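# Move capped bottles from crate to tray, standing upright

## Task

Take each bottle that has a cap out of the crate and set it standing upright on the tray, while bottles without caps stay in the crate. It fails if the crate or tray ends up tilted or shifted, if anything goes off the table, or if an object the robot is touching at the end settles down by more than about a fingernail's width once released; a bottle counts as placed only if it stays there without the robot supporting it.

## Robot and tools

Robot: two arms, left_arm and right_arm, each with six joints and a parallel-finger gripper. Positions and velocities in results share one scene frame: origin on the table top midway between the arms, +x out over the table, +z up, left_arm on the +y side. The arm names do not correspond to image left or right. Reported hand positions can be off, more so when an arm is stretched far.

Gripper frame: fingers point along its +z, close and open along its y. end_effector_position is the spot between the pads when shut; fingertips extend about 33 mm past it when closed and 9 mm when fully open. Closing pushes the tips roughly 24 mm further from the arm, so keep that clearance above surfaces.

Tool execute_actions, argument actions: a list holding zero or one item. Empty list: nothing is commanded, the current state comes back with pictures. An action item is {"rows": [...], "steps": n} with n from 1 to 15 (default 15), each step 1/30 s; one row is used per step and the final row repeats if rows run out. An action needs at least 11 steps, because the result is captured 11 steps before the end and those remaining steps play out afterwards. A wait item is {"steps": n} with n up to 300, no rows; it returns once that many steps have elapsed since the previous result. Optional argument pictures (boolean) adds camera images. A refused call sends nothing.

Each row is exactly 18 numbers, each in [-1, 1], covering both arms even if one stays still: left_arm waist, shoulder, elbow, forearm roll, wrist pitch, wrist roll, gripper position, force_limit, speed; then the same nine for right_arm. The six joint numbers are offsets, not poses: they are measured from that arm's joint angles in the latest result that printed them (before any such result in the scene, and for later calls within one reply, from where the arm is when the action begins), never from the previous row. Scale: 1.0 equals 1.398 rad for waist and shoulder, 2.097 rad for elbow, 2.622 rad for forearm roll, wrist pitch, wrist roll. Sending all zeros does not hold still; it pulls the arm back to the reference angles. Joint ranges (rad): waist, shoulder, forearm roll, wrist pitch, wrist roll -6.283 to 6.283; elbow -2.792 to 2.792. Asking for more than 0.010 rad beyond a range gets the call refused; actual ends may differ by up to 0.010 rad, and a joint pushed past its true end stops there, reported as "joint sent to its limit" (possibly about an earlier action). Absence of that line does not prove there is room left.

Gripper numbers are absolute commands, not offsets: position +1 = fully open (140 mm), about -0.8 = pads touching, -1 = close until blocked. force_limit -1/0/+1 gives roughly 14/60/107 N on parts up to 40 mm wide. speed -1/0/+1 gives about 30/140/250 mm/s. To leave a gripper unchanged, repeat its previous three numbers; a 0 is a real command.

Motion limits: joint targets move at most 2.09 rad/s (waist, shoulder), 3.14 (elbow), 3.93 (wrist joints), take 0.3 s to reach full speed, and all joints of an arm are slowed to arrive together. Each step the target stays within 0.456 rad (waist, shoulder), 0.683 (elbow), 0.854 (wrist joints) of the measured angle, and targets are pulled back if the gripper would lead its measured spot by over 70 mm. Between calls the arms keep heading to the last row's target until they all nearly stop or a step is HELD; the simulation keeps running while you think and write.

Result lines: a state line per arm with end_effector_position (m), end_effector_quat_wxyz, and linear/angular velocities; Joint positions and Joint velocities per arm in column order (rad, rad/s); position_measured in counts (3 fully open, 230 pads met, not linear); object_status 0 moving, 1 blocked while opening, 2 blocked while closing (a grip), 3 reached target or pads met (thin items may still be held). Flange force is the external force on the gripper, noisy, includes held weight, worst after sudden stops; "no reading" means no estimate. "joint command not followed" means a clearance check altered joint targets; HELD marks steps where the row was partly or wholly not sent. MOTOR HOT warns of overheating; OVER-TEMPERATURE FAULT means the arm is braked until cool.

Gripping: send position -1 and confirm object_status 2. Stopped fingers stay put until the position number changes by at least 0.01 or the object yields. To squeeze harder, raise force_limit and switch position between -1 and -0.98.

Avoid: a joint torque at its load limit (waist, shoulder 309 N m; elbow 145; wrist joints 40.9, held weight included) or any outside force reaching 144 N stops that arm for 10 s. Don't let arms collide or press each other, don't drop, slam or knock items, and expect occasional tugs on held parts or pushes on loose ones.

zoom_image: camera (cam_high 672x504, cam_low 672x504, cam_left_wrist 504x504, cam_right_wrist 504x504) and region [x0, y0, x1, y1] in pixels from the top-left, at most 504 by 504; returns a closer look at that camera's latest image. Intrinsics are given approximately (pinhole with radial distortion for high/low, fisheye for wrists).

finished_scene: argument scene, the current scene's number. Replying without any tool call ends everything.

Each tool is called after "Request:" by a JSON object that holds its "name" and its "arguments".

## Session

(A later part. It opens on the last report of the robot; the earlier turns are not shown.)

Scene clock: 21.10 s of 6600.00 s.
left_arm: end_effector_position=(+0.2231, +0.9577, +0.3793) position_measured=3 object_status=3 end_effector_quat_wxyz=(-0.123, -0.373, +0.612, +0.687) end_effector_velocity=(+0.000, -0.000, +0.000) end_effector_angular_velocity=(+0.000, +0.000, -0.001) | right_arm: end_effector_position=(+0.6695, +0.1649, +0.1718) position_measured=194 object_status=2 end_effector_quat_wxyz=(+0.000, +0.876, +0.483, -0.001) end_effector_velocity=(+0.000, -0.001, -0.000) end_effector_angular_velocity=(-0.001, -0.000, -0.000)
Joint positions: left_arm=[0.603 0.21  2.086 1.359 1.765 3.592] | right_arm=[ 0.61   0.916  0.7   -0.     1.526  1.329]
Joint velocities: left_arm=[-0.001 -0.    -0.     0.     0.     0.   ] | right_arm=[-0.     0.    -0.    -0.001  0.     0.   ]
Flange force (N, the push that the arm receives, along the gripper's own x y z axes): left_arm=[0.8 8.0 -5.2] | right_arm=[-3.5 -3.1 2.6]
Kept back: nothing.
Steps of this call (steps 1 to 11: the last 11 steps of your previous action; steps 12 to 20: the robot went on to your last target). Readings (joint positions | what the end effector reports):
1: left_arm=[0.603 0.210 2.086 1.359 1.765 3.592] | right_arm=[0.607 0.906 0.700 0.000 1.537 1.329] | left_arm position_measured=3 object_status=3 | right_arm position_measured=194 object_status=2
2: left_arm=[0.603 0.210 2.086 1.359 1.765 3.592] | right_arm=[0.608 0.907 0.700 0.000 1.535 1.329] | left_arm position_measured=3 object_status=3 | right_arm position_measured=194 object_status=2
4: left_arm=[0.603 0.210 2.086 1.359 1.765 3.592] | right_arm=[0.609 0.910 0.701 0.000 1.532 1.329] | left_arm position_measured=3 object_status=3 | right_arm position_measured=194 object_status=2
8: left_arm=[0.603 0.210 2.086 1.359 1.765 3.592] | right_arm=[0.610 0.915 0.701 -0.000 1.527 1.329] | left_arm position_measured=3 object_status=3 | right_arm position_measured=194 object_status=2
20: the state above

Request:
{"name": "execute_actions", "arguments": {"actions": [{"rows":[[0,0,0,0,0,0,1,0,0,0,0.002,0,0,-0.001,0,-1,0,-0.5],[0,0,0,0,0,0,1,0,0,0,0.002,0,0,-0.001,0,-1,0,-0.5],[0,0,0,0,0,0,1,0,0,0,0.002,0,0,-0.001,0,-1,0,-0.5],[0,0,0,0,0,0,1,0,0,0,0.002,0,0,-0.001,0,-1,0,-0.5],[0,0,0,0,0,0,1,0,0,0,0.002,0,0,-0.001,0,-0.15,0,-0.5]]}]}}

Request:
{"name": "execute_actions", "arguments": {"actions": [{"rows":[[0,0,0,0,0,0,1,0,0,0,0,-0.0715,0,0.057,0,-0.15,0,0]]}]}}

Request:
{"name": "execute_actions", "arguments": {"actions": [{"rows":[[0,0,0,0,0,0,1,0,0,-0.07,-0.324,0.371,0,-0.124,0.023,-0.15,0,0]]}]}}

Request:
{"name": "execute_actions", "arguments": {"actions": [{"steps":40}], "pictures": true}}

Scene clock: 21.93 s of 6600.00 s.
left_arm: end_effector_position=(+0.2231, +0.9577, +0.3793) position_measured=3 object_status=3 end_effector_quat_wxyz=(-0.123, -0.373, +0.612, +0.687) end_effector_velocity=(+0.000, -0.000, +0.000) end_effector_angular_velocity=(+0.000, -0.000, +0.000) | right_arm: end_effector_position=(+0.6700, +0.1654, +0.1701) position_measured=194 object_status=2 end_effector_quat_wxyz=(+0.000, +0.876, +0.483, -0.000) end_effector_velocity=(+0.003, +0.003, -0.008) end_effector_angular_velocity=(+0.003, -0.001, -0.000)
Joint positions: left_arm=[0.603 0.21  2.086 1.359 1.765 3.592] | right_arm=[ 0.61   0.918  0.7   -0.     1.524  1.329]
Joint velocities: left_arm=[-0.001 -0.    -0.    -0.     0.001 -0.   ] | right_arm=[ 0.     0.008 -0.001  0.001 -0.01   0.   ]
Flange force (N, the push that the arm receives, along the gripper's own x y z axes): left_arm=[-1.5 6.0 -3.0] | right_arm=[-6.9 -5.9 -18.7]
Steps of this call (steps 1 to 15: the robot went on to your last target; steps 16 to 21: nothing new was sent; steps 22 to 25: the first 4 steps of this action). Readings (joint positions | what the end effector reports):
22: left_arm=[0.603 0.210 2.086 1.359 1.765 3.592] | right_arm=[0.610 0.916 0.700 -0.000 1.526 1.329] | left_arm position_measured=3 object_status=3 | right_arm position_measured=194 object_status=2
23: left_arm=[0.603 0.210 2.086 1.359 1.765 3.592] | right_arm=[0.610 0.917 0.700 -0.000 1.526 1.329] | left_arm position_measured=3 object_status=3 | right_arm position_measured=194 object_status=2
25: the state above

Scene clock: 22.43 s of 6600.00 s.
left_arm: end_effector_position=(+0.2231, +0.9577, +0.3793) position_measured=3 object_status=3 end_effector_quat_wxyz=(-0.123, -0.373, +0.612, +0.687) end_effector_velocity=(-0.000, -0.000, +0.000) end_effector_angular_velocity=(+0.000, -0.000, +0.000) | right_arm: end_effector_position=(+0.6704, +0.1658, +0.1955) position_measured=148 object_status=0 end_effector_quat_wxyz=(+0.000, +0.876, +0.483, -0.001) end_effector_velocity=(+0.009, +0.008, +0.521) end_effector_angular_velocity=(+0.029, -0.029, +0.001)
Joint positions: left_arm=[0.603 0.21  2.086 1.359 1.765 3.592] | right_arm=[ 0.61   0.92   0.652 -0.     1.573  1.329]
Joint velocities: left_arm=[ 0.  0. -0. -0.  0. -0.] | right_arm=[-0.    -0.005 -0.922  0.001  0.886 -0.001]
Flange force (N, the push that the arm receives, along the gripper's own x y z axes): left_arm=[-2.9 3.7 -2.5] | right_arm=[-21.8 -6.7 -2.0]
Steps of this call (steps 1 to 11: the last 11 steps of your previous action; steps 12 to 15: the first 4 steps of this action, its rows measured from where the robot was after step 11). Readings (joint positions | what the end effector reports):
11: left_arm=[0.603 0.210 2.086 1.359 1.765 3.592] | right_arm=[0.610 0.919 0.700 -0.000 1.524 1.329] | left_arm position_measured=3 object_status=3 | right_arm position_measured=151 object_status=0
12: left_arm=[0.603 0.210 2.086 1.359 1.765 3.592] | right_arm=[0.610 0.919 0.700 -0.000 1.524 1.329] | left_arm position_measured=3 object_status=3 | right_arm position_measured=148 object_status=0
13: left_arm=[0.603 0.210 2.086 1.359 1.765 3.592] | right_arm=[0.610 0.919 0.696 -0.000 1.529 1.329] | left_arm position_measured=3 object_status=3 | right_arm position_measured=148 object_status=0
15: the state above

Scene clock: 22.93 s of 6600.00 s.
left_arm: end_effector_position=(+0.2231, +0.9577, +0.3793) position_measured=3 object_status=3 end_effector_quat_wxyz=(-0.123, -0.373, +0.612, +0.687) end_effector_velocity=(-0.000, +0.000, +0.000) end_effector_angular_velocity=(+0.000, -0.000, +0.000) | right_arm: end_effector_position=(+0.6671, +0.1535, +0.2581) position_measured=148 object_status=3 end_effector_quat_wxyz=(-0.001, +0.878, +0.478, +0.002) end_effector_velocity=(-0.032, -0.230, +0.128) end_effector_angular_velocity=(+0.095, -0.101, -0.225)
Joint positions: left_arm=[0.603 0.21  2.086 1.359 1.765 3.592] | right_arm=[ 0.603  0.889  0.597 -0.     1.651  1.333]
Joint velocities: left_arm=[ 0. -0. -0. -0.  0. -0.] | right_arm=[-0.139 -0.633  0.95  -0.001 -0.456  0.086]
Flange force (N, the push that the arm receives, along the gripper's own x y z axes): left_arm=[-0.6 7.1 -2.6] | right_arm=no reading
Steps of this call (steps 1 to 11: the last 11 steps of your previous action; steps 12 to 15: the first 4 steps of this action, its rows measured from where the robot was after step 11). Readings (joint positions | what the end effector reports):
11: left_arm=[0.603 0.210 2.086 1.359 1.765 3.592] | right_arm=[0.610 0.919 0.551 -0.000 1.673 1.329] | left_arm position_measured=3 object_status=3 | right_arm position_measured=148 object_status=3
12: left_arm=[0.603 0.210 2.086 1.359 1.765 3.592] | right_arm=[0.610 0.919 0.551 -0.000 1.673 1.329] | left_arm position_measured=3 object_status=3 | right_arm position_measured=148 object_status=3
13: left_arm=[0.603 0.210 2.086 1.359 1.765 3.592] | right_arm=[0.609 0.916 0.555 -0.000 1.671 1.329] | left_arm position_measured=3 object_status=3 | right_arm position_measured=148 object_status=3
15: the state above

Scene clock: 24.27 s of 6600.00 s.
left_arm: end_effector_position=(+0.2231, +0.9577, +0.3793) position_measured=3 object_status=3 end_effector_quat_wxyz=(-0.123, -0.373, +0.612, +0.687) end_effector_velocity=(+0.000, -0.000, -0.000) end_effector_angular_velocity=(-0.000, -0.000, -0.001) | right_arm: end_effector_position=(+0.5616, -0.0506, +0.2495) position_measured=148 object_status=3 end_effector_quat_wxyz=(+0.000, +0.911, +0.412, -0.001) end_effector_velocity=(-0.000, +0.000, +0.001) end_effector_angular_velocity=(+0.001, -0.000, -0.000)
Joint positions: left_arm=[0.603 0.21  2.086 1.359 1.765 3.592] | right_arm=[ 0.512  0.466  1.329 -0.     1.348  1.389]
Joint velocities: left_arm=[-0.001  0.    -0.    -0.    -0.001 -0.   ] | right_arm=[-0.    -0.001 -0.     0.001  0.    -0.   ]
Flange force (N, the push that the arm receives, along the gripper's own x y z axes): left_arm=[-1.2 6.2 -5.0] | right_arm=[-2.1 -4.1 -3.5]
Kept back: nothing.
Steps of this call (steps 1 to 11: the last 11 steps of your previous action; steps 12 to 40: the robot went on to your last target). Readings (joint positions | what the end effector reports):
1: left_arm=[0.603 0.210 2.086 1.359 1.765 3.592] | right_arm=[0.598 0.864 0.635 -0.000 1.633 1.337] | left_arm position_measured=3 object_status=3 | right_arm position_measured=148 object_status=3
2: left_arm=[0.603 0.210 2.086 1.359 1.765 3.592] | right_arm=[0.591 0.833 0.683 -0.000 1.611 1.341] | left_arm position_measured=3 object_status=3 | right_arm position_measured=148 object_status=3
4: left_arm=[0.603 0.210 2.086 1.359 1.765 3.592] | right_arm=[0.579 0.775 0.778 0.000 1.570 1.348] | left_arm position_measured=3 object_status=3 | right_arm position_measured=148 object_status=3
8: left_arm=[0.603 0.210 2.086 1.359 1.765 3.592] | right_arm=[0.558 0.680 0.948 0.000 1.502 1.361] | left_arm position_measured=3 object_status=3 | right_arm position_measured=148 object_status=3
40: the state above

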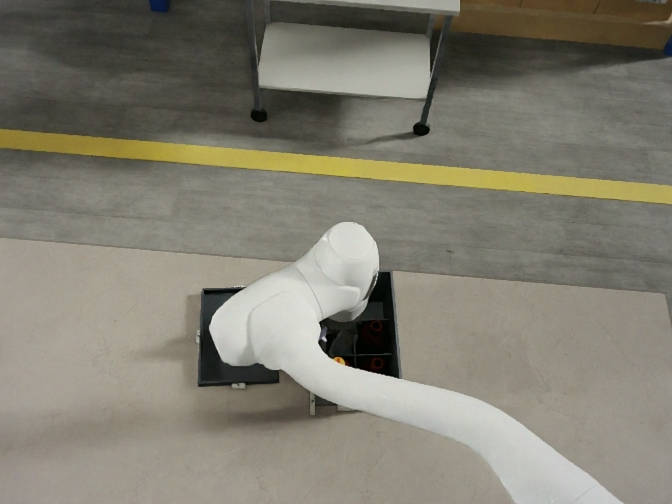

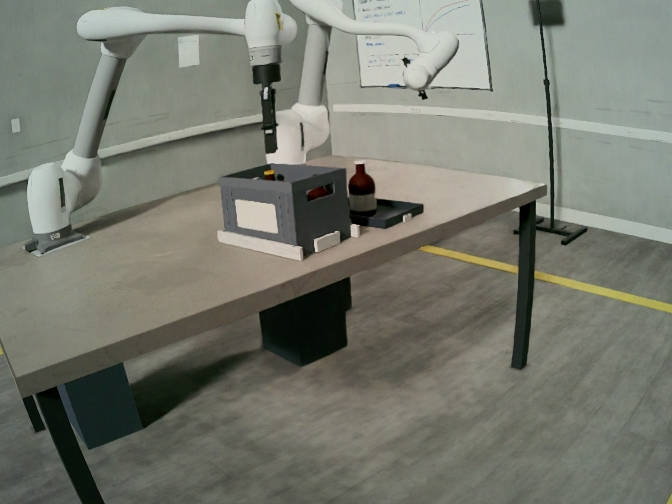

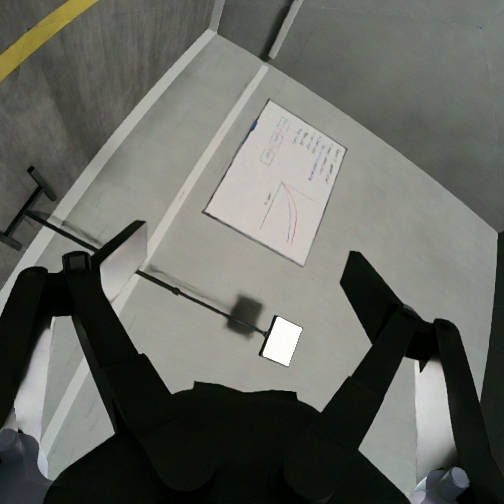

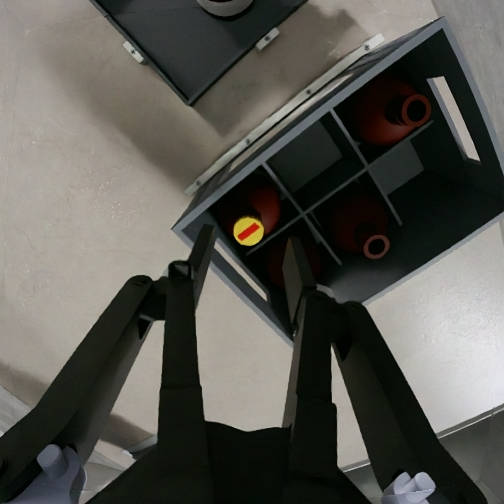

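Request:
{"name": "execute_actions", "arguments": {"actions": [{"rows":[[0,0,0,0,0,0,1,0,0,-0.003,0.0175,0.051,0,-0.0507,0,-0.15,0,0]]}]}}

Request:
{"name": "execute_actions", "arguments": {"actions": [{"rows":[[0,0,0,0,0,0,1,0,0,0,0,0,0,0,0,-1,0,-0.5]]}]}}

Request:
{"name": "execute_actions", "arguments": {"actions": [{"steps":15}]}}

Request:
{"name": "execute_actions", "arguments": {"actions": [{"rows":[[0,0,0,0,0,0,1,0,0,0,-0.0357,-0.068,0,0.0736,0,-1,0,-0.5]]}]}}

Request:
{"name": "execute_actions", "arguments": {"actions": [{"rows":[[0,0,0,0,0,0,1,0,0,0,-0.009,-0.085,0,0.073,0,-1,0,-0.5]]}]}}

Request:
{"name": "execute_actions", "arguments": {"actions": [{"rows":[[0,0,0,0,0,0,1,0,0,0.115,0.163,-0.171,0,0.05,0,-1,0,-0.5]]}]}}

Request:
{"name": "execute_actions", "arguments": {"actions": [{"steps":30}]}}

Request:
{"name": "execute_actions", "arguments": {"actions": [{"rows":[[0,0,0,0,0,0,1,0,0,0,0.085,0.0467,0,-0.083,0,-1,0,-0.5]]}]}}

Request:
{"name": "execute_actions", "arguments": {"actions": [{"steps":30}], "pictures": true}}

Scene clock: 25.63 s of 6600.00 s.
left_arm: end_effector_position=(+0.2231, +0.9577, +0.3793) position_measured=3 object_status=3 end_effector_quat_wxyz=(-0.123, -0.373, +0.612, +0.687) end_effector_velocity=(+0.000, +0.000, -0.000) end_effector_angular_velocity=(-0.000, -0.000, -0.001) | right_arm: end_effector_position=(+0.5612, -0.0528, +0.2161) position_measured=148 object_status=3 end_effector_quat_wxyz=(-0.000, +0.912, +0.411, +0.000) end_effector_velocity=(-0.034, -0.059, -0.566) end_effector_angular_velocity=(-0.044, +0.053, -0.031)
Joint positions: left_arm=[0.603 0.21  2.086 1.359 1.765 3.592] | right_arm=[ 0.51   0.476  1.375 -0.     1.29   1.389]
Joint velocities: left_arm=[ 0.     0.    -0.     0.    -0.001  0.   ] | right_arm=[-0.03   0.192  0.76  -0.002 -0.883  0.001]
Flange force (N, the push that the arm receives, along the gripper's own x y z axes): left_arm=[-1.1 5.0 -3.1] | right_arm=[1.2 -0.3 -1.0]
Steps of this call (steps 1 to 15: the robot went on to your last target; steps 16 to 37: nothing new was sent; steps 38 to 41: the first 4 steps of this action). Readings (joint positions | what the end effector reports):
38: left_arm=[0.603 0.210 2.086 1.359 1.765 3.592] | right_arm=[0.512 0.466 1.329 -0.000 1.347 1.389] | left_arm position_measured=3 object_status=3 | right_arm position_measured=148 object_status=3
39: left_arm=[0.603 0.210 2.086 1.359 1.765 3.592] | right_arm=[0.512 0.467 1.334 -0.000 1.340 1.389] | left_arm position_measured=3 object_status=3 | right_arm position_measured=148 object_status=3
41: the state above

Scene clock: 26.13 s of 6600.00 s.
left_arm: end_effector_position=(+0.2231, +0.9577, +0.3793) position_measured=3 object_status=3 end_effector_quat_wxyz=(-0.123, -0.373, +0.612, +0.687) end_effector_velocity=(+0.000, -0.000, +0.000) end_effector_angular_velocity=(+0.001, +0.000, -0.000) | right_arm: end_effector_position=(+0.5583, -0.0575, +0.1723) position_measured=159 object_status=0 end_effector_quat_wxyz=(-0.000, +0.912, +0.410, +0.000) end_effector_velocity=(-0.001, +0.001, -0.000) end_effector_angular_velocity=(+0.001, +0.001, +0.001)
Joint positions: left_arm=[0.603 0.21  2.086 1.359 1.765 3.592] | right_arm=[ 0.508  0.491  1.436 -0.     1.215  1.389]
Joint velocities: left_arm=[-0.001 -0.    -0.     0.     0.001 -0.   ] | right_arm=[ 0.     0.     0.     0.002  0.    -0.002]
Flange force (N, the push that the arm receives, along the gripper's own x y z axes): left_arm=[-0.2 6.3 -2.9] | right_arm=[-3.8 -3.2 -3.1]
Steps of this call (steps 1 to 11: the last 11 steps of your previous action; steps 12 to 15: the first 4 steps of this action, its rows measured from where the robot was after step 11). Readings (joint positions | what the end effector reports):
11: left_arm=[0.603 0.210 2.086 1.359 1.765 3.592] | right_arm=[0.508 0.491 1.436 -0.000 1.215 1.389] | left_arm position_measured=3 object_status=3 | right_arm position_measured=148 object_status=3
12: left_arm=[0.603 0.210 2.086 1.359 1.765 3.592] | right_arm=[0.508 0.491 1.436 -0.000 1.215 1.389] | left_arm position_measured=3 object_status=3 | right_arm position_measured=148 object_status=0
13: left_arm=[0.603 0.210 2.086 1.359 1.765 3.592] | right_arm=[0.508 0.491 1.436 -0.000 1.215 1.389] | left_arm position_measured=3 object_status=3 | right_arm position_measured=150 object_status=0
15: the state above

Scene clock: 26.63 s of 6600.00 s.
left_arm: end_effector_position=(+0.2231, +0.9577, +0.3793) position_measured=3 object_status=3 end_effector_quat_wxyz=(-0.123, -0.373, +0.612, +0.687) end_effector_velocity=(+0.000, -0.000, +0.000) end_effector_angular_velocity=(+0.000, +0.000, -0.000) | right_arm: end_effector_position=(+0.5583, -0.0575, +0.1723) position_measured=194 object_status=2 end_effector_quat_wxyz=(-0.000, +0.912, +0.410, +0.000) end_effector_velocity=(-0.000, -0.000, -0.001) end_effector_angular_velocity=(-0.000, +0.001, -0.001)
Joint positions: left_arm=[0.603 0.21  2.086 1.359 1.765 3.592] | right_arm=[ 0.508  0.491  1.436 -0.     1.215  1.389]
Joint velocities: left_arm=[-0. -0. -0.  0.  0.  0.] | right_arm=[-0.     0.001  0.     0.     0.     0.   ]
Flange force (N, the push that the arm receives, along the gripper's own x y z axes): left_arm=[-2.0 5.8 -2.1] | right_arm=[-1.8 -7.0 -12.2]
Kept back: nothing.
Steps of this call (steps 1 to 11: the last 11 steps of your previous action; steps 12 to 15: the robot went on to your last target). Readings (joint positions | what the end effector reports):
1: left_arm=[0.603 0.210 2.086 1.359 1.765 3.592] | right_arm=[0.508 0.491 1.436 -0.000 1.215 1.389] | left_arm position_measured=3 object_status=3 | right_arm position_measured=164 object_status=0
2: left_arm=[0.603 0.210 2.086 1.359 1.765 3.592] | right_arm=[0.508 0.491 1.436 -0.000 1.215 1.389] | left_arm position_measured=3 object_status=3 | right_arm position_measured=169 object_status=0
4: left_arm=[0.603 0.210 2.086 1.359 1.765 3.592] | right_arm=[0.508 0.491 1.436 -0.000 1.215 1.389] | left_arm position_measured=3 object_status=3 | right_arm position_measured=178 object_status=0
8: left_arm=[0.603 0.210 2.086 1.359 1.765 3.592] | right_arm=[0.508 0.491 1.436 -0.000 1.215 1.389] | left_arm position_measured=3 object_status=3 | right_arm position_measured=194 object_status=0
15: the state above
All arms were judged still, so your last target was given up. Only a new action makes them travel on or press farther. Fingers that are still opening or closing keep moving.

Scene clock: 26.77 s of 6600.00 s.
left_arm: end_effector_position=(+0.2231, +0.9577, +0.3793) position_measured=3 object_status=3 end_effector_quat_wxyz=(-0.123, -0.373, +0.612, +0.687) end_effector_velocity=(-0.000, +0.000, +0.000) end_effector_angular_velocity=(+0.000, +0.000, +0.000) | right_arm: end_effector_position=(+0.5599, -0.0563, +0.2061) position_measured=194 object_status=2 end_effector_quat_wxyz=(+0.000, +0.912, +0.410, -0.000) end_effector_velocity=(+0.035, +0.027, +0.576) end_effector_angular_velocity=(+0.052, -0.068, +0.000)
Joint positions: left_arm=[0.603 0.21  2.086 1.359 1.765 3.592] | right_arm=[ 0.508  0.476  1.394 -0.     1.272  1.389]
Joint velocities: left_arm=[ 0. -0.  0.  0.  0.  0.] | right_arm=[ 0.    -0.254 -0.689 -0.001  0.858 -0.   ]
Flange force (N, the push that the arm receives, along the gripper's own x y z axes): left_arm=[1.0 8.0 -4.4] | right_arm=[-6.4 -2.2 -2.4]
Steps of this call (steps 1 to 4: the first 4 steps of this action). Readings (joint positions | what the end effector reports):
1: left_arm=[0.603 0.210 2.086 1.359 1.765 3.592] | right_arm=[0.508 0.491 1.436 -0.000 1.215 1.389] | left_arm position_measured=3 object_status=3 | right_arm position_measured=194 object_status=2
2: left_arm=[0.603 0.210 2.086 1.359 1.765 3.592] | right_arm=[0.508 0.489 1.431 -0.000 1.222 1.389] | left_arm position_measured=3 object_status=3 | right_arm position_measured=194 object_status=2
4: the state above

Scene clock: 27.27 s of 6600.00 s.
left_arm: end_effector_position=(+0.2231, +0.9577, +0.3793) position_measured=3 object_status=3 end_effector_quat_wxyz=(-0.123, -0.373, +0.612, +0.687) end_effector_velocity=(+0.000, +0.000, -0.000) end_effector_angular_velocity=(-0.000, +0.000, -0.001) | right_arm: end_effector_position=(+0.5596, -0.0566, +0.3191) position_measured=194 object_status=2 end_effector_quat_wxyz=(+0.000, +0.912, +0.410, -0.001) end_effector_velocity=(+0.027, +0.022, +0.539) end_effector_angular_velocity=(+0.030, -0.037, -0.000)
Joint positions: left_arm=[0.603 0.21  2.086 1.359 1.765 3.592] | right_arm=[ 0.508  0.438  1.245 -0.     1.46   1.389]
Joint velocities: left_arm=[-0.  0.  0.  0. -0. -0.] | right_arm=[ 0.    -0.07  -0.867  0.001  0.891  0.   ]
Flange force (N, the push that the arm receives, along the gripper's own x y z axes): left_arm=[-0.9 7.8 -2.0] | right_arm=[-4.4 -1.8 3.7]
Steps of this call (steps 1 to 11: the last 11 steps of your previous action; steps 12 to 15: the first 4 steps of this action, its rows measured from where the robot was after step 11). Readings (joint positions | what the end effector reports):
11: left_arm=[0.603 0.210 2.086 1.359 1.765 3.592] | right_arm=[0.508 0.441 1.294 -0.000 1.407 1.389] | left_arm position_measured=3 object_status=3 | right_arm position_measured=194 object_status=2
12: left_arm=[0.603 0.210 2.086 1.359 1.765 3.592] | right_arm=[0.508 0.441 1.293 -0.000 1.407 1.389] | left_arm position_measured=3 object_status=3 | right_arm position_measured=194 object_status=2
13: left_arm=[0.603 0.210 2.086 1.359 1.765 3.592] | right_arm=[0.508 0.441 1.288 -0.000 1.414 1.389] | left_arm position_measured=3 object_status=3 | right_arm position_measured=194 object_status=2
15: the state above

Scene clock: 27.77 s of 6600.00 s.
left_arm: end_effector_position=(+0.2231, +0.9577, +0.3793) position_measured=3 object_status=3 end_effector_quat_wxyz=(-0.123, -0.373, +0.612, +0.687) end_effector_velocity=(-0.001, +0.000, -0.000) end_effector_angular_velocity=(-0.000, +0.000, +0.001) | right_arm: end_effector_position=(+0.5594, -0.0326, +0.4007) position_measured=194 object_status=2 end_effector_quat_wxyz=(+0.000, +0.907, +0.421, -0.000) end_effector_velocity=(+0.018, +0.480, +0.025) end_effector_angular_velocity=(+0.000, -0.000, +0.432)
Joint positions: left_arm=[0.603 0.21  2.086 1.359 1.765 3.592] | right_arm=[ 0.53   0.46   1.065 -0.     1.617  1.389]
Joint velocities: left_arm=[0.002 0.    0.    0.    0.    0.   ] | right_arm=[ 0.432  0.614 -0.961  0.     0.346 -0.001]
Flange force (N, the push that the arm receives, along the gripper's own x y z axes): left_arm=[-1.3 5.0 -3.0] | right_arm=[-2.4 -4.8 5.2]
Steps of this call (steps 1 to 11: the last 11 steps of your previous action; steps 12 to 15: the first 4 steps of this action, its rows measured from where the robot was after step 11). Readings (joint positions | what the end effector reports):
11: left_arm=[0.603 0.210 2.086 1.359 1.765 3.592] | right_arm=[0.508 0.429 1.117 -0.000 1.597 1.389] | left_arm position_measured=3 object_status=3 | right_arm position_measured=194 object_status=2
12: left_arm=[0.603 0.210 2.086 1.359 1.765 3.592] | right_arm=[0.508 0.429 1.116 -0.000 1.598 1.389] | left_arm position_measured=3 object_status=3 | right_arm position_measured=194 object_status=2
13: left_arm=[0.603 0.210 2.086 1.359 1.765 3.592] | right_arm=[0.510 0.432 1.110 -0.000 1.600 1.389] | left_arm position_measured=3 object_status=3 | right_arm position_measured=194 object_status=2
15: the state above

Scene clock: 28.77 s of 6600.00 s.
left_arm: end_effector_position=(+0.2231, +0.9577, +0.3793) position_measured=3 object_status=3 end_effector_quat_wxyz=(-0.123, -0.373, +0.612, +0.687) end_effector_velocity=(+0.000, -0.000, +0.000) end_effector_angular_velocity=(+0.001, +0.000, -0.000) | right_arm: end_effector_position=(+0.5428, +0.1187, +0.3981) position_measured=194 object_status=2 end_effector_quat_wxyz=(+0.000, +0.876, +0.482, -0.001) end_effector_velocity=(+0.000, +0.000, -0.000) end_effector_angular_velocity=(+0.000, -0.000, -0.001)
Joint positions: left_arm=[0.603 0.21  2.086 1.359 1.765 3.592] | right_arm=[ 0.668  0.657  0.758 -0.     1.729  1.389]
Joint velocities: left_arm=[-0.001 -0.     0.     0.     0.001 -0.   ] | right_arm=[-0.     0.    -0.     0.    -0.001  0.001]
Flange force (N, the push that the arm receives, along the gripper's own x y z axes): left_arm=[-0.6 4.9 -4.5] | right_arm=[-5.7 -2.7 4.2]
Kept back: nothing.
Steps of this call (steps 1 to 11: the last 11 steps of your previous action; steps 12 to 30: the robot went on to your last target). Readings (joint positions | what the end effector reports):
1: left_arm=[0.603 0.210 2.086 1.359 1.765 3.592] | right_arm=[0.545 0.481 1.033 -0.000 1.629 1.389] | left_arm position_measured=3 object_status=3 | right_arm position_measured=194 object_status=2
2: left_arm=[0.603 0.210 2.086 1.359 1.765 3.592] | right_arm=[0.559 0.501 1.002 -0.000 1.640 1.389] | left_arm position_measured=3 object_status=3 | right_arm position_measured=194 object_status=2
4: left_arm=[0.603 0.210 2.086 1.359 1.765 3.592] | right_arm=[0.584 0.537 0.945 -0.000 1.660 1.389] | left_arm position_measured=3 object_status=3 | right_arm position_measured=194 object_status=2
8: left_arm=[0.603 0.210 2.086 1.359 1.765 3.592] | right_arm=[0.635 0.609 0.833 -0.000 1.701 1.389] | left_arm position_measured=3 object_status=3 | right_arm position_measured=194 object_status=2
30: the state above
All arms were judged still, so your last target was given up. Only a new action makes them travel on or press farther. Fingers that are still opening or closing keep moving.

Scene clock: 28.90 s of 6600.00 s.
left_arm: end_effector_position=(+0.2231, +0.9577, +0.3793) position_measured=3 object_status=3 end_effector_quat_wxyz=(-0.123, -0.373, +0.612, +0.687) end_effector_velocity=(-0.000, +0.000, +0.000) end_effector_angular_velocity=(-0.000, -0.000, +0.001) | right_arm: end_effector_position=(+0.5538, +0.1310, +0.3610) position_measured=194 object_status=2 end_effector_quat_wxyz=(+0.000, +0.876, +0.482, -0.001) end_effector_velocity=(+0.136, +0.142, -0.570) end_effector_angular_velocity=(-0.095, +0.076, -0.003)
Joint positions: left_arm=[0.603 0.21  2.086 1.359 1.765 3.592] | right_arm=[0.669 0.683 0.78  0.    1.68  1.389]
Joint velocities: left_arm=[ 0.001 -0.     0.    -0.     0.     0.   ] | right_arm=[-0.     0.4    0.345 -0.009 -0.623  0.001]
Flange force (N, the push that the arm receives, along the gripper's own x y z axes): left_arm=[-1.5 5.9 -4.3] | right_arm=[7.1 -1.7 7.2]
Steps of this call (steps 1 to 4: the first 4 steps of this action). Readings (joint positions | what the end effector reports):
1: left_arm=[0.603 0.210 2.086 1.359 1.765 3.592] | right_arm=[0.668 0.657 0.758 -0.000 1.729 1.389] | left_arm position_measured=3 object_status=3 | right_arm position_measured=194 object_status=2
2: left_arm=[0.603 0.210 2.086 1.359 1.765 3.592] | right_arm=[0.668 0.660 0.760 0.000 1.722 1.389] | left_arm position_measured=3 object_status=3 | right_arm position_measured=194 object_status=2
4: the state above

Scene clock: 29.90 s of 6600.00 s.
left_arm: end_effector_position=(+0.2231, +0.9577, +0.3793) position_measured=3 object_status=3 end_effector_quat_wxyz=(-0.123, -0.373, +0.612, +0.687) end_effector_velocity=(+0.000, +0.000, -0.000) end_effector_angular_velocity=(-0.000, -0.000, -0.001) | right_arm: end_effector_position=(+0.5846, +0.1640, +0.2290) position_measured=194 object_status=2 end_effector_quat_wxyz=(+0.000, +0.876, +0.482, -0.000) end_effector_velocity=(+0.000, +0.000, -0.000) end_effector_angular_velocity=(+0.001, +0.000, -0.001)
Joint positions: left_arm=[0.603 0.21  2.086 1.359 1.765 3.592] | right_arm=[ 0.668  0.775  0.856 -0.     1.511  1.389]
Joint velocities: left_arm=[-0.     0.     0.     0.    -0.001 -0.   ] | right_arm=[-0.    -0.     0.     0.001 -0.001  0.   ]
Flange force (N, the push that the arm receives, along the gripper's own x y z axes): left_arm=[-0.1 5.0 -6.5] | right_arm=[-5.5 -2.1 2.9]
Kept back: nothing.
Steps of this call (steps 1 to 11: the last 11 steps of your previous action; steps 12 to 30: the robot went on to your last target). Readings (joint positions | what the end effector reports):
1: left_arm=[0.603 0.210 2.086 1.359 1.765 3.592] | right_arm=[0.669 0.695 0.790 -0.000 1.660 1.389] | left_arm position_measured=3 object_status=3 | right_arm position_measured=194 object_status=2
2: left_arm=[0.603 0.210 2.086 1.359 1.765 3.592] | right_arm=[0.669 0.704 0.797 -0.000 1.642 1.389] | left_arm position_measured=3 object_status=3 | right_arm position_measured=194 object_status=2
4: left_arm=[0.603 0.210 2.086 1.359 1.765 3.592] | right_arm=[0.669 0.725 0.814 -0.000 1.603 1.389] | left_arm position_measured=3 object_status=3 | right_arm position_measured=194 object_status=2
8: left_arm=[0.603 0.210 2.086 1.359 1.765 3.592] | right_arm=[0.669 0.764 0.847 -0.000 1.533 1.389] | left_arm position_measured=3 object_status=3 | right_arm position_measured=194 object_status=2
30: the state above
All arms were judged still, so your last target was given up. Only a new action makes them travel on or press farther. Fingers that are still opening or closing keep moving.

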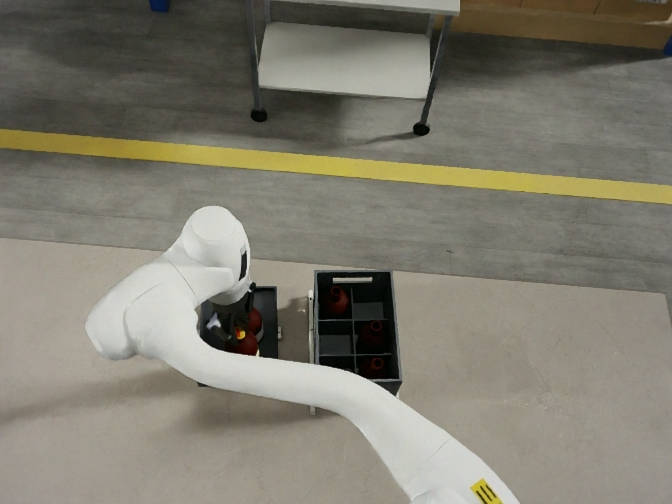

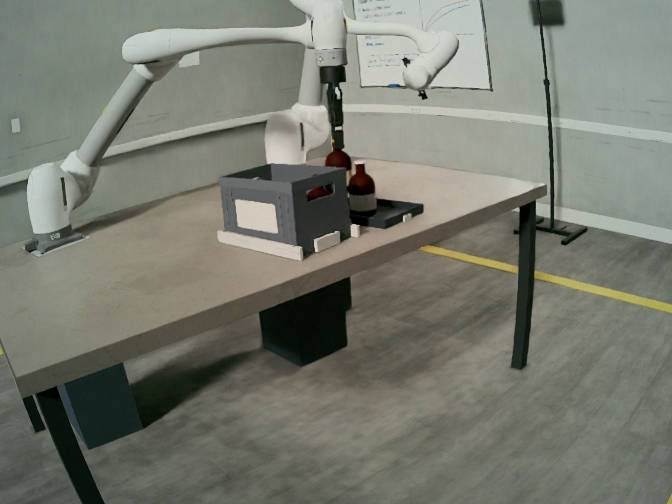

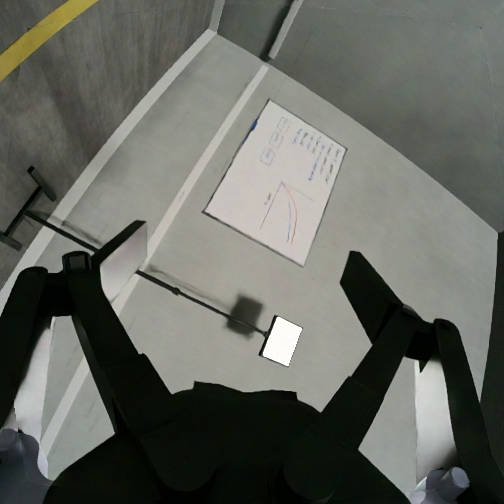

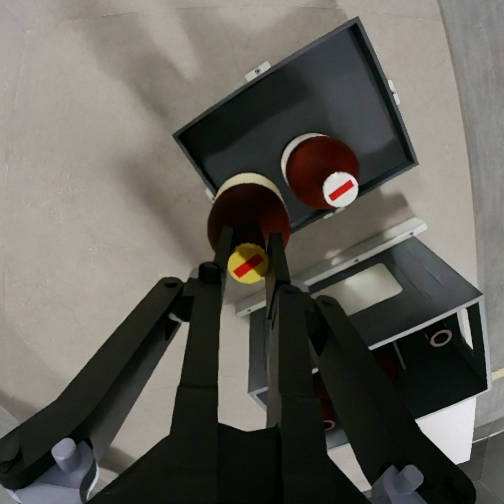

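Request:
{"name": "execute_actions", "arguments": {"actions": [{"rows":[[0,0,0,0,0,0,1,0,0,0.0057,0.0443,-0.054,0,0.0195,0,-1,0,-0.5]]}]}}

Request:
{"name": "execute_actions", "arguments": {"actions": [{"rows":[[0,0,0,0,0,0,1,0,0,0,0.002,0.028,0,-0.0235,0,-1,0,-0.5]]}]}}

Request:
{"name": "execute_actions", "arguments": {"actions": [{"steps":20}], "pictures": true}}

Scene clock: 30.83 s of 6600.00 s.
left_arm: end_effector_position=(+0.2231, +0.9577, +0.3793) position_measured=3 object_status=3 end_effector_quat_wxyz=(-0.123, -0.373, +0.612, +0.687) end_effector_velocity=(-0.000, -0.000, +0.000) end_effector_angular_velocity=(+0.000, +0.000, +0.001) | right_arm: end_effector_position=(+0.5905, +0.1749, +0.2296) position_measured=194 object_status=2 end_effector_quat_wxyz=(+0.000, +0.875, +0.483, -0.000) end_effector_velocity=(+0.091, +0.190, +0.007) end_effector_angular_velocity=(+0.007, -0.004, +0.060)
Joint positions: left_arm=[0.603 0.21  2.086 1.359 1.765 3.592] | right_arm=[ 0.671  0.802  0.808 -0.     1.533  1.389]
Joint velocities: left_arm=[ 0.    -0.    -0.    -0.     0.001 -0.   ] | right_arm=[ 0.061  0.447 -0.817  0.002  0.362  0.001]
Flange force (N, the push that the arm receives, along the gripper's own x y z axes): left_arm=[0.1 7.8 -1.7] | right_arm=[-5.9 -5.9 1.5]
Steps of this call (steps 1 to 24: nothing new was sent; steps 25 to 28: the first 4 steps of this action). Readings (joint positions | what the end effector reports):
25: left_arm=[0.603 0.210 2.086 1.359 1.765 3.592] | right_arm=[0.668 0.775 0.856 -0.000 1.511 1.389] | left_arm position_measured=3 object_status=3 | right_arm position_measured=194 object_status=2
26: left_arm=[0.603 0.210 2.086 1.359 1.765 3.592] | right_arm=[0.669 0.778 0.851 -0.000 1.513 1.389] | left_arm position_measured=3 object_status=3 | right_arm position_measured=194 object_status=2
28: the state above

Scene clock: 31.33 s of 6600.00 s.
left_arm: end_effector_position=(+0.2231, +0.9577, +0.3793) position_measured=3 object_status=3 end_effector_quat_wxyz=(-0.123, -0.373, +0.612, +0.687) end_effector_velocity=(-0.000, -0.000, +0.000) end_effector_angular_velocity=(+0.001, +0.000, +0.000) | right_arm: end_effector_position=(+0.5972, +0.1896, +0.2082) position_measured=194 object_status=2 end_effector_quat_wxyz=(+0.000, +0.874, +0.486, -0.000) end_effector_velocity=(-0.013, -0.013, -0.291) end_effector_angular_velocity=(-0.055, +0.052, -0.000)
Joint positions: left_arm=[0.603 0.21  2.086 1.359 1.765 3.592] | right_arm=[0.676 0.839 0.778 0.    1.525 1.389]
Joint velocities: left_arm=[ 0. -0. -0.  0.  0. -0.] | right_arm=[ 0.     0.047  0.435  0.001 -0.406  0.001]
Flange force (N, the push that the arm receives, along the gripper's own x y z axes): left_arm=[-2.1 6.3 -2.6] | right_arm=[-8.3 -3.3 8.7]
Steps of this call (steps 1 to 11: the last 11 steps of your previous action; steps 12 to 15: the first 4 steps of this action, its rows measured from where the robot was after step 11). Readings (joint positions | what the end effector reports):
11: left_arm=[0.603 0.210 2.086 1.359 1.765 3.592] | right_arm=[0.676 0.837 0.743 -0.000 1.562 1.389] | left_arm position_measured=3 object_status=3 | right_arm position_measured=194 object_status=2
12: left_arm=[0.603 0.210 2.086 1.359 1.765 3.592] | right_arm=[0.676 0.837 0.743 -0.000 1.562 1.389] | left_arm position_measured=3 object_status=3 | right_arm position_measured=194 object_status=2
13: left_arm=[0.603 0.210 2.086 1.359 1.765 3.592] | right_arm=[0.676 0.837 0.748 -0.000 1.556 1.389] | left_arm position_measured=3 object_status=3 | right_arm position_measured=194 object_status=2
15: the state above

Scene clock: 32.00 s of 6600.00 s.
left_arm: end_effector_position=(+0.2231, +0.9577, +0.3793) position_measured=3 object_status=3 end_effector_quat_wxyz=(-0.123, -0.373, +0.612, +0.687) end_effector_velocity=(+0.000, -0.000, +0.000) end_effector_angular_velocity=(+0.000, +0.000, -0.001) | right_arm: end_effector_position=(+0.5971, +0.1894, +0.1943) position_measured=194 object_status=2 end_effector_quat_wxyz=(+0.000, +0.874, +0.486, -0.000) end_effector_velocity=(-0.000, +0.000, +0.000) end_effector_angular_velocity=(-0.001, -0.000, +0.002)
Joint positions: left_arm=[0.603 0.21  2.086 1.359 1.765 3.592] | right_arm=[ 0.676  0.84   0.802 -0.     1.5    1.389]
Joint velocities: left_arm=[-0.001  0.     0.     0.     0.     0.   ] | right_arm=[ 0.    -0.     0.    -0.001  0.001 -0.001]
Flange force (N, the push that the arm receives, along the gripper's own x y z axes): left_arm=[-0.2 5.2 -4.5] | right_arm=[-6.5 -1.8 3.2]
Kept back: nothing.
Steps of this call (steps 1 to 11: the last 11 steps of your previous action; steps 12 to 20: the robot went on to your last target). Readings (joint positions | what the end effector reports):
1: left_arm=[0.603 0.210 2.086 1.359 1.765 3.592] | right_arm=[0.676 0.840 0.790 0.000 1.514 1.389] | left_arm position_measured=3 object_status=3 | right_arm position_measured=194 object_status=2
2: left_arm=[0.603 0.210 2.086 1.359 1.765 3.592] | right_arm=[0.676 0.840 0.795 0.000 1.508 1.389] | left_arm position_measured=3 object_status=3 | right_arm position_measured=194 object_status=2
4: left_arm=[0.603 0.210 2.086 1.359 1.765 3.592] | right_arm=[0.676 0.840 0.799 0.000 1.503 1.389] | left_arm position_measured=3 object_status=3 | right_arm position_measured=194 object_status=2
8: left_arm=[0.603 0.210 2.086 1.359 1.765 3.592] | right_arm=[0.676 0.840 0.801 0.000 1.501 1.389] | left_arm position_measured=3 object_status=3 | right_arm position_measured=194 object_status=2
20: the state above

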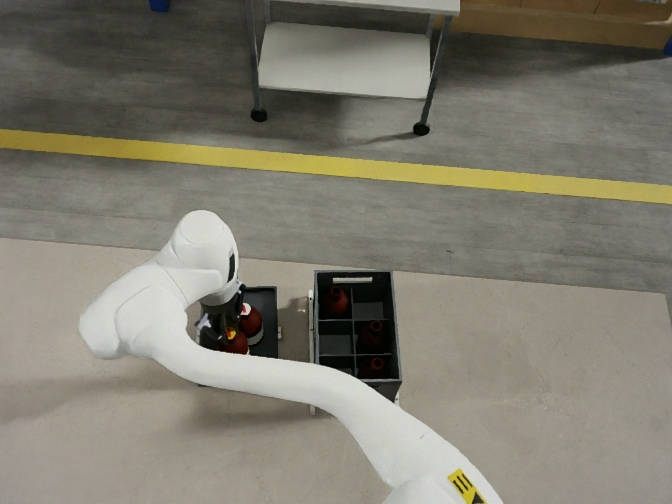

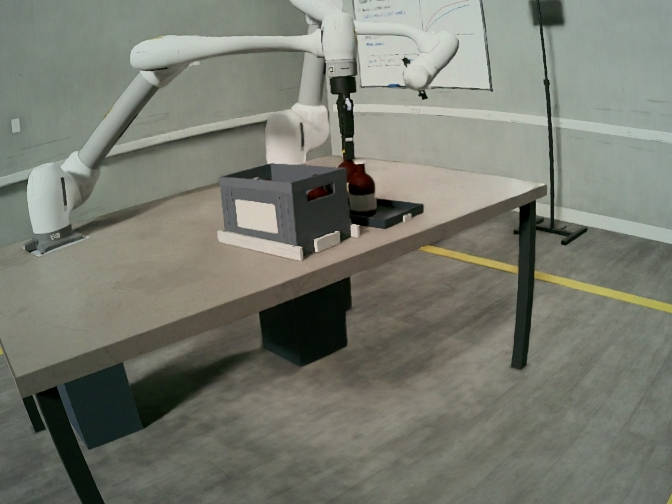

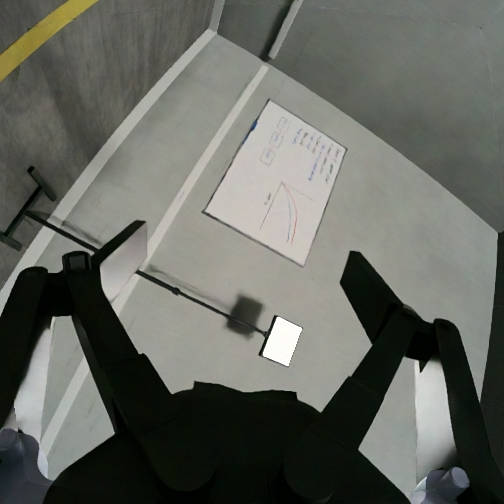

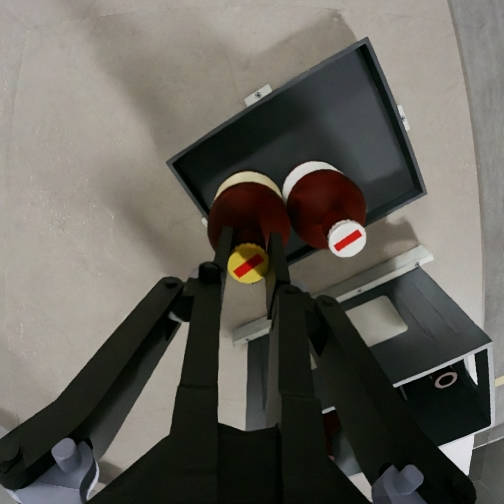

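Request:
{"name": "execute_actions", "arguments": {"actions": [{"rows":[[0,0,0,0,0,0,1,0,0,0,0.002,0.01,0,-0.009,0,-1,0,-0.5],[0,0,0,0,0,0,1,0,0,0,0.002,0.01,0,-0.009,0,-1,0,-0.5],[0,0,0,0,0,0,1,0,0,0,0.002,0.01,0,-0.009,0,-1,0,-0.5],[0,0,0,0,0,0,1,0,0,0,0.002,0.01,0,-0.009,0,-1,0,-0.5],[0,0,0,0,0,0,1,0,0,0,0.002,0.01,0,-0.009,0,-1,0,-0.5],[0,0,0,0,0,0,1,0,0,0,0.0032,0.0165,0,-0.015,0,-1,0,-0.5]]}]}}

Request:
{"name": "execute_actions", "arguments": {"actions": [{"steps":20}]}}

Scene clock: 32.67 s of 6600.00 s.
left_arm: end_effector_position=(+0.2231, +0.9577, +0.3793) position_measured=3 object_status=3 end_effector_quat_wxyz=(-0.123, -0.373, +0.612, +0.687) end_effector_velocity=(+0.000, +0.000, -0.000) end_effector_angular_velocity=(-0.000, -0.001, -0.001) | right_arm: end_effector_position=(+0.5970, +0.1893, +0.1835) position_measured=194 object_status=2 end_effector_quat_wxyz=(+0.000, +0.874, +0.486, -0.001) end_effector_velocity=(-0.003, -0.003, -0.082) end_effector_angular_velocity=(-0.016, +0.014, -0.002)
Joint positions: left_arm=[0.603 0.21  2.086 1.359 1.765 3.592] | right_arm=[ 0.676  0.842  0.817 -0.     1.484  1.389]
Joint velocities: left_arm=[-0.    -0.    -0.    -0.    -0.001 -0.   ] | right_arm=[ 0.     0.023  0.105 -0.001 -0.107  0.003]
Flange force (N, the push that the arm receives, along the gripper's own x y z axes): left_arm=[0.2 7.7 -4.1] | right_arm=[-13.2 -5.2 7.9]
Steps of this call (steps 1 to 15: the robot went on to your last target; step 16: nothing new was sent; steps 17 to 20: the first 4 steps of this action). Readings (joint positions | what the end effector reports):
17: left_arm=[0.603 0.210 2.086 1.359 1.765 3.592] | right_arm=[0.676 0.840 0.802 -0.000 1.500 1.389] | left_arm position_measured=3 object_status=3 | right_arm position_measured=194 object_status=2
18: left_arm=[0.603 0.210 2.086 1.359 1.765 3.592] | right_arm=[0.676 0.840 0.806 -0.000 1.495 1.389] | left_arm position_measured=3 object_status=3 | right_arm position_measured=194 object_status=2
20: the state above

Scene clock: 33.33 s of 6600.00 s.
left_arm: end_effector_position=(+0.2231, +0.9577, +0.3793) position_measured=3 object_status=3 end_effector_quat_wxyz=(-0.123, -0.373, +0.612, +0.687) end_effector_velocity=(-0.001, -0.000, +0.000) end_effector_angular_velocity=(+0.001, +0.001, +0.001) | right_arm: end_effector_position=(+0.5970, +0.1894, +0.1705) position_measured=194 object_status=2 end_effector_quat_wxyz=(+0.000, +0.874, +0.486, -0.000) end_effector_velocity=(+0.000, -0.000, +0.000) end_effector_angular_velocity=(-0.000, -0.002, +0.000)
Joint positions: left_arm=[0.603 0.21  2.086 1.359 1.765 3.592] | right_arm=[ 0.676  0.844  0.836 -0.     1.461  1.389]
Joint velocities: left_arm=[ 0.    -0.     0.    -0.     0.002  0.   ] | right_arm=[ 0.    -0.     0.    -0.002 -0.001 -0.   ]
Flange force (N, the push that the arm receives, along the gripper's own x y z axes): left_arm=[-1.8 6.6 -2.0] | right_arm=[-2.0 -3.0 -4.6]
Kept back: nothing.
Steps of this call (steps 1 to 11: the last 11 steps of your previous action; steps 12 to 20: the robot went on to your last target). Readings (joint positions | what the end effector reports):
1: left_arm=[0.603 0.210 2.086 1.359 1.765 3.592] | right_arm=[0.676 0.842 0.819 -0.000 1.481 1.389] | left_arm position_measured=3 object_status=3 | right_arm position_measured=194 object_status=2
2: left_arm=[0.603 0.210 2.086 1.359 1.765 3.592] | right_arm=[0.676 0.842 0.821 -0.000 1.479 1.389] | left_arm position_measured=3 object_status=3 | right_arm position_measured=194 object_status=2
4: left_arm=[0.603 0.210 2.086 1.359 1.765 3.592] | right_arm=[0.676 0.843 0.829 -0.000 1.469 1.389] | left_arm position_measured=3 object_status=3 | right_arm position_measured=194 object_status=2
8: left_arm=[0.603 0.210 2.086 1.359 1.765 3.592] | right_arm=[0.676 0.844 0.835 -0.000 1.462 1.389] | left_arm position_measured=3 object_status=3 | right_arm position_measured=194 object_status=2
20: the state above


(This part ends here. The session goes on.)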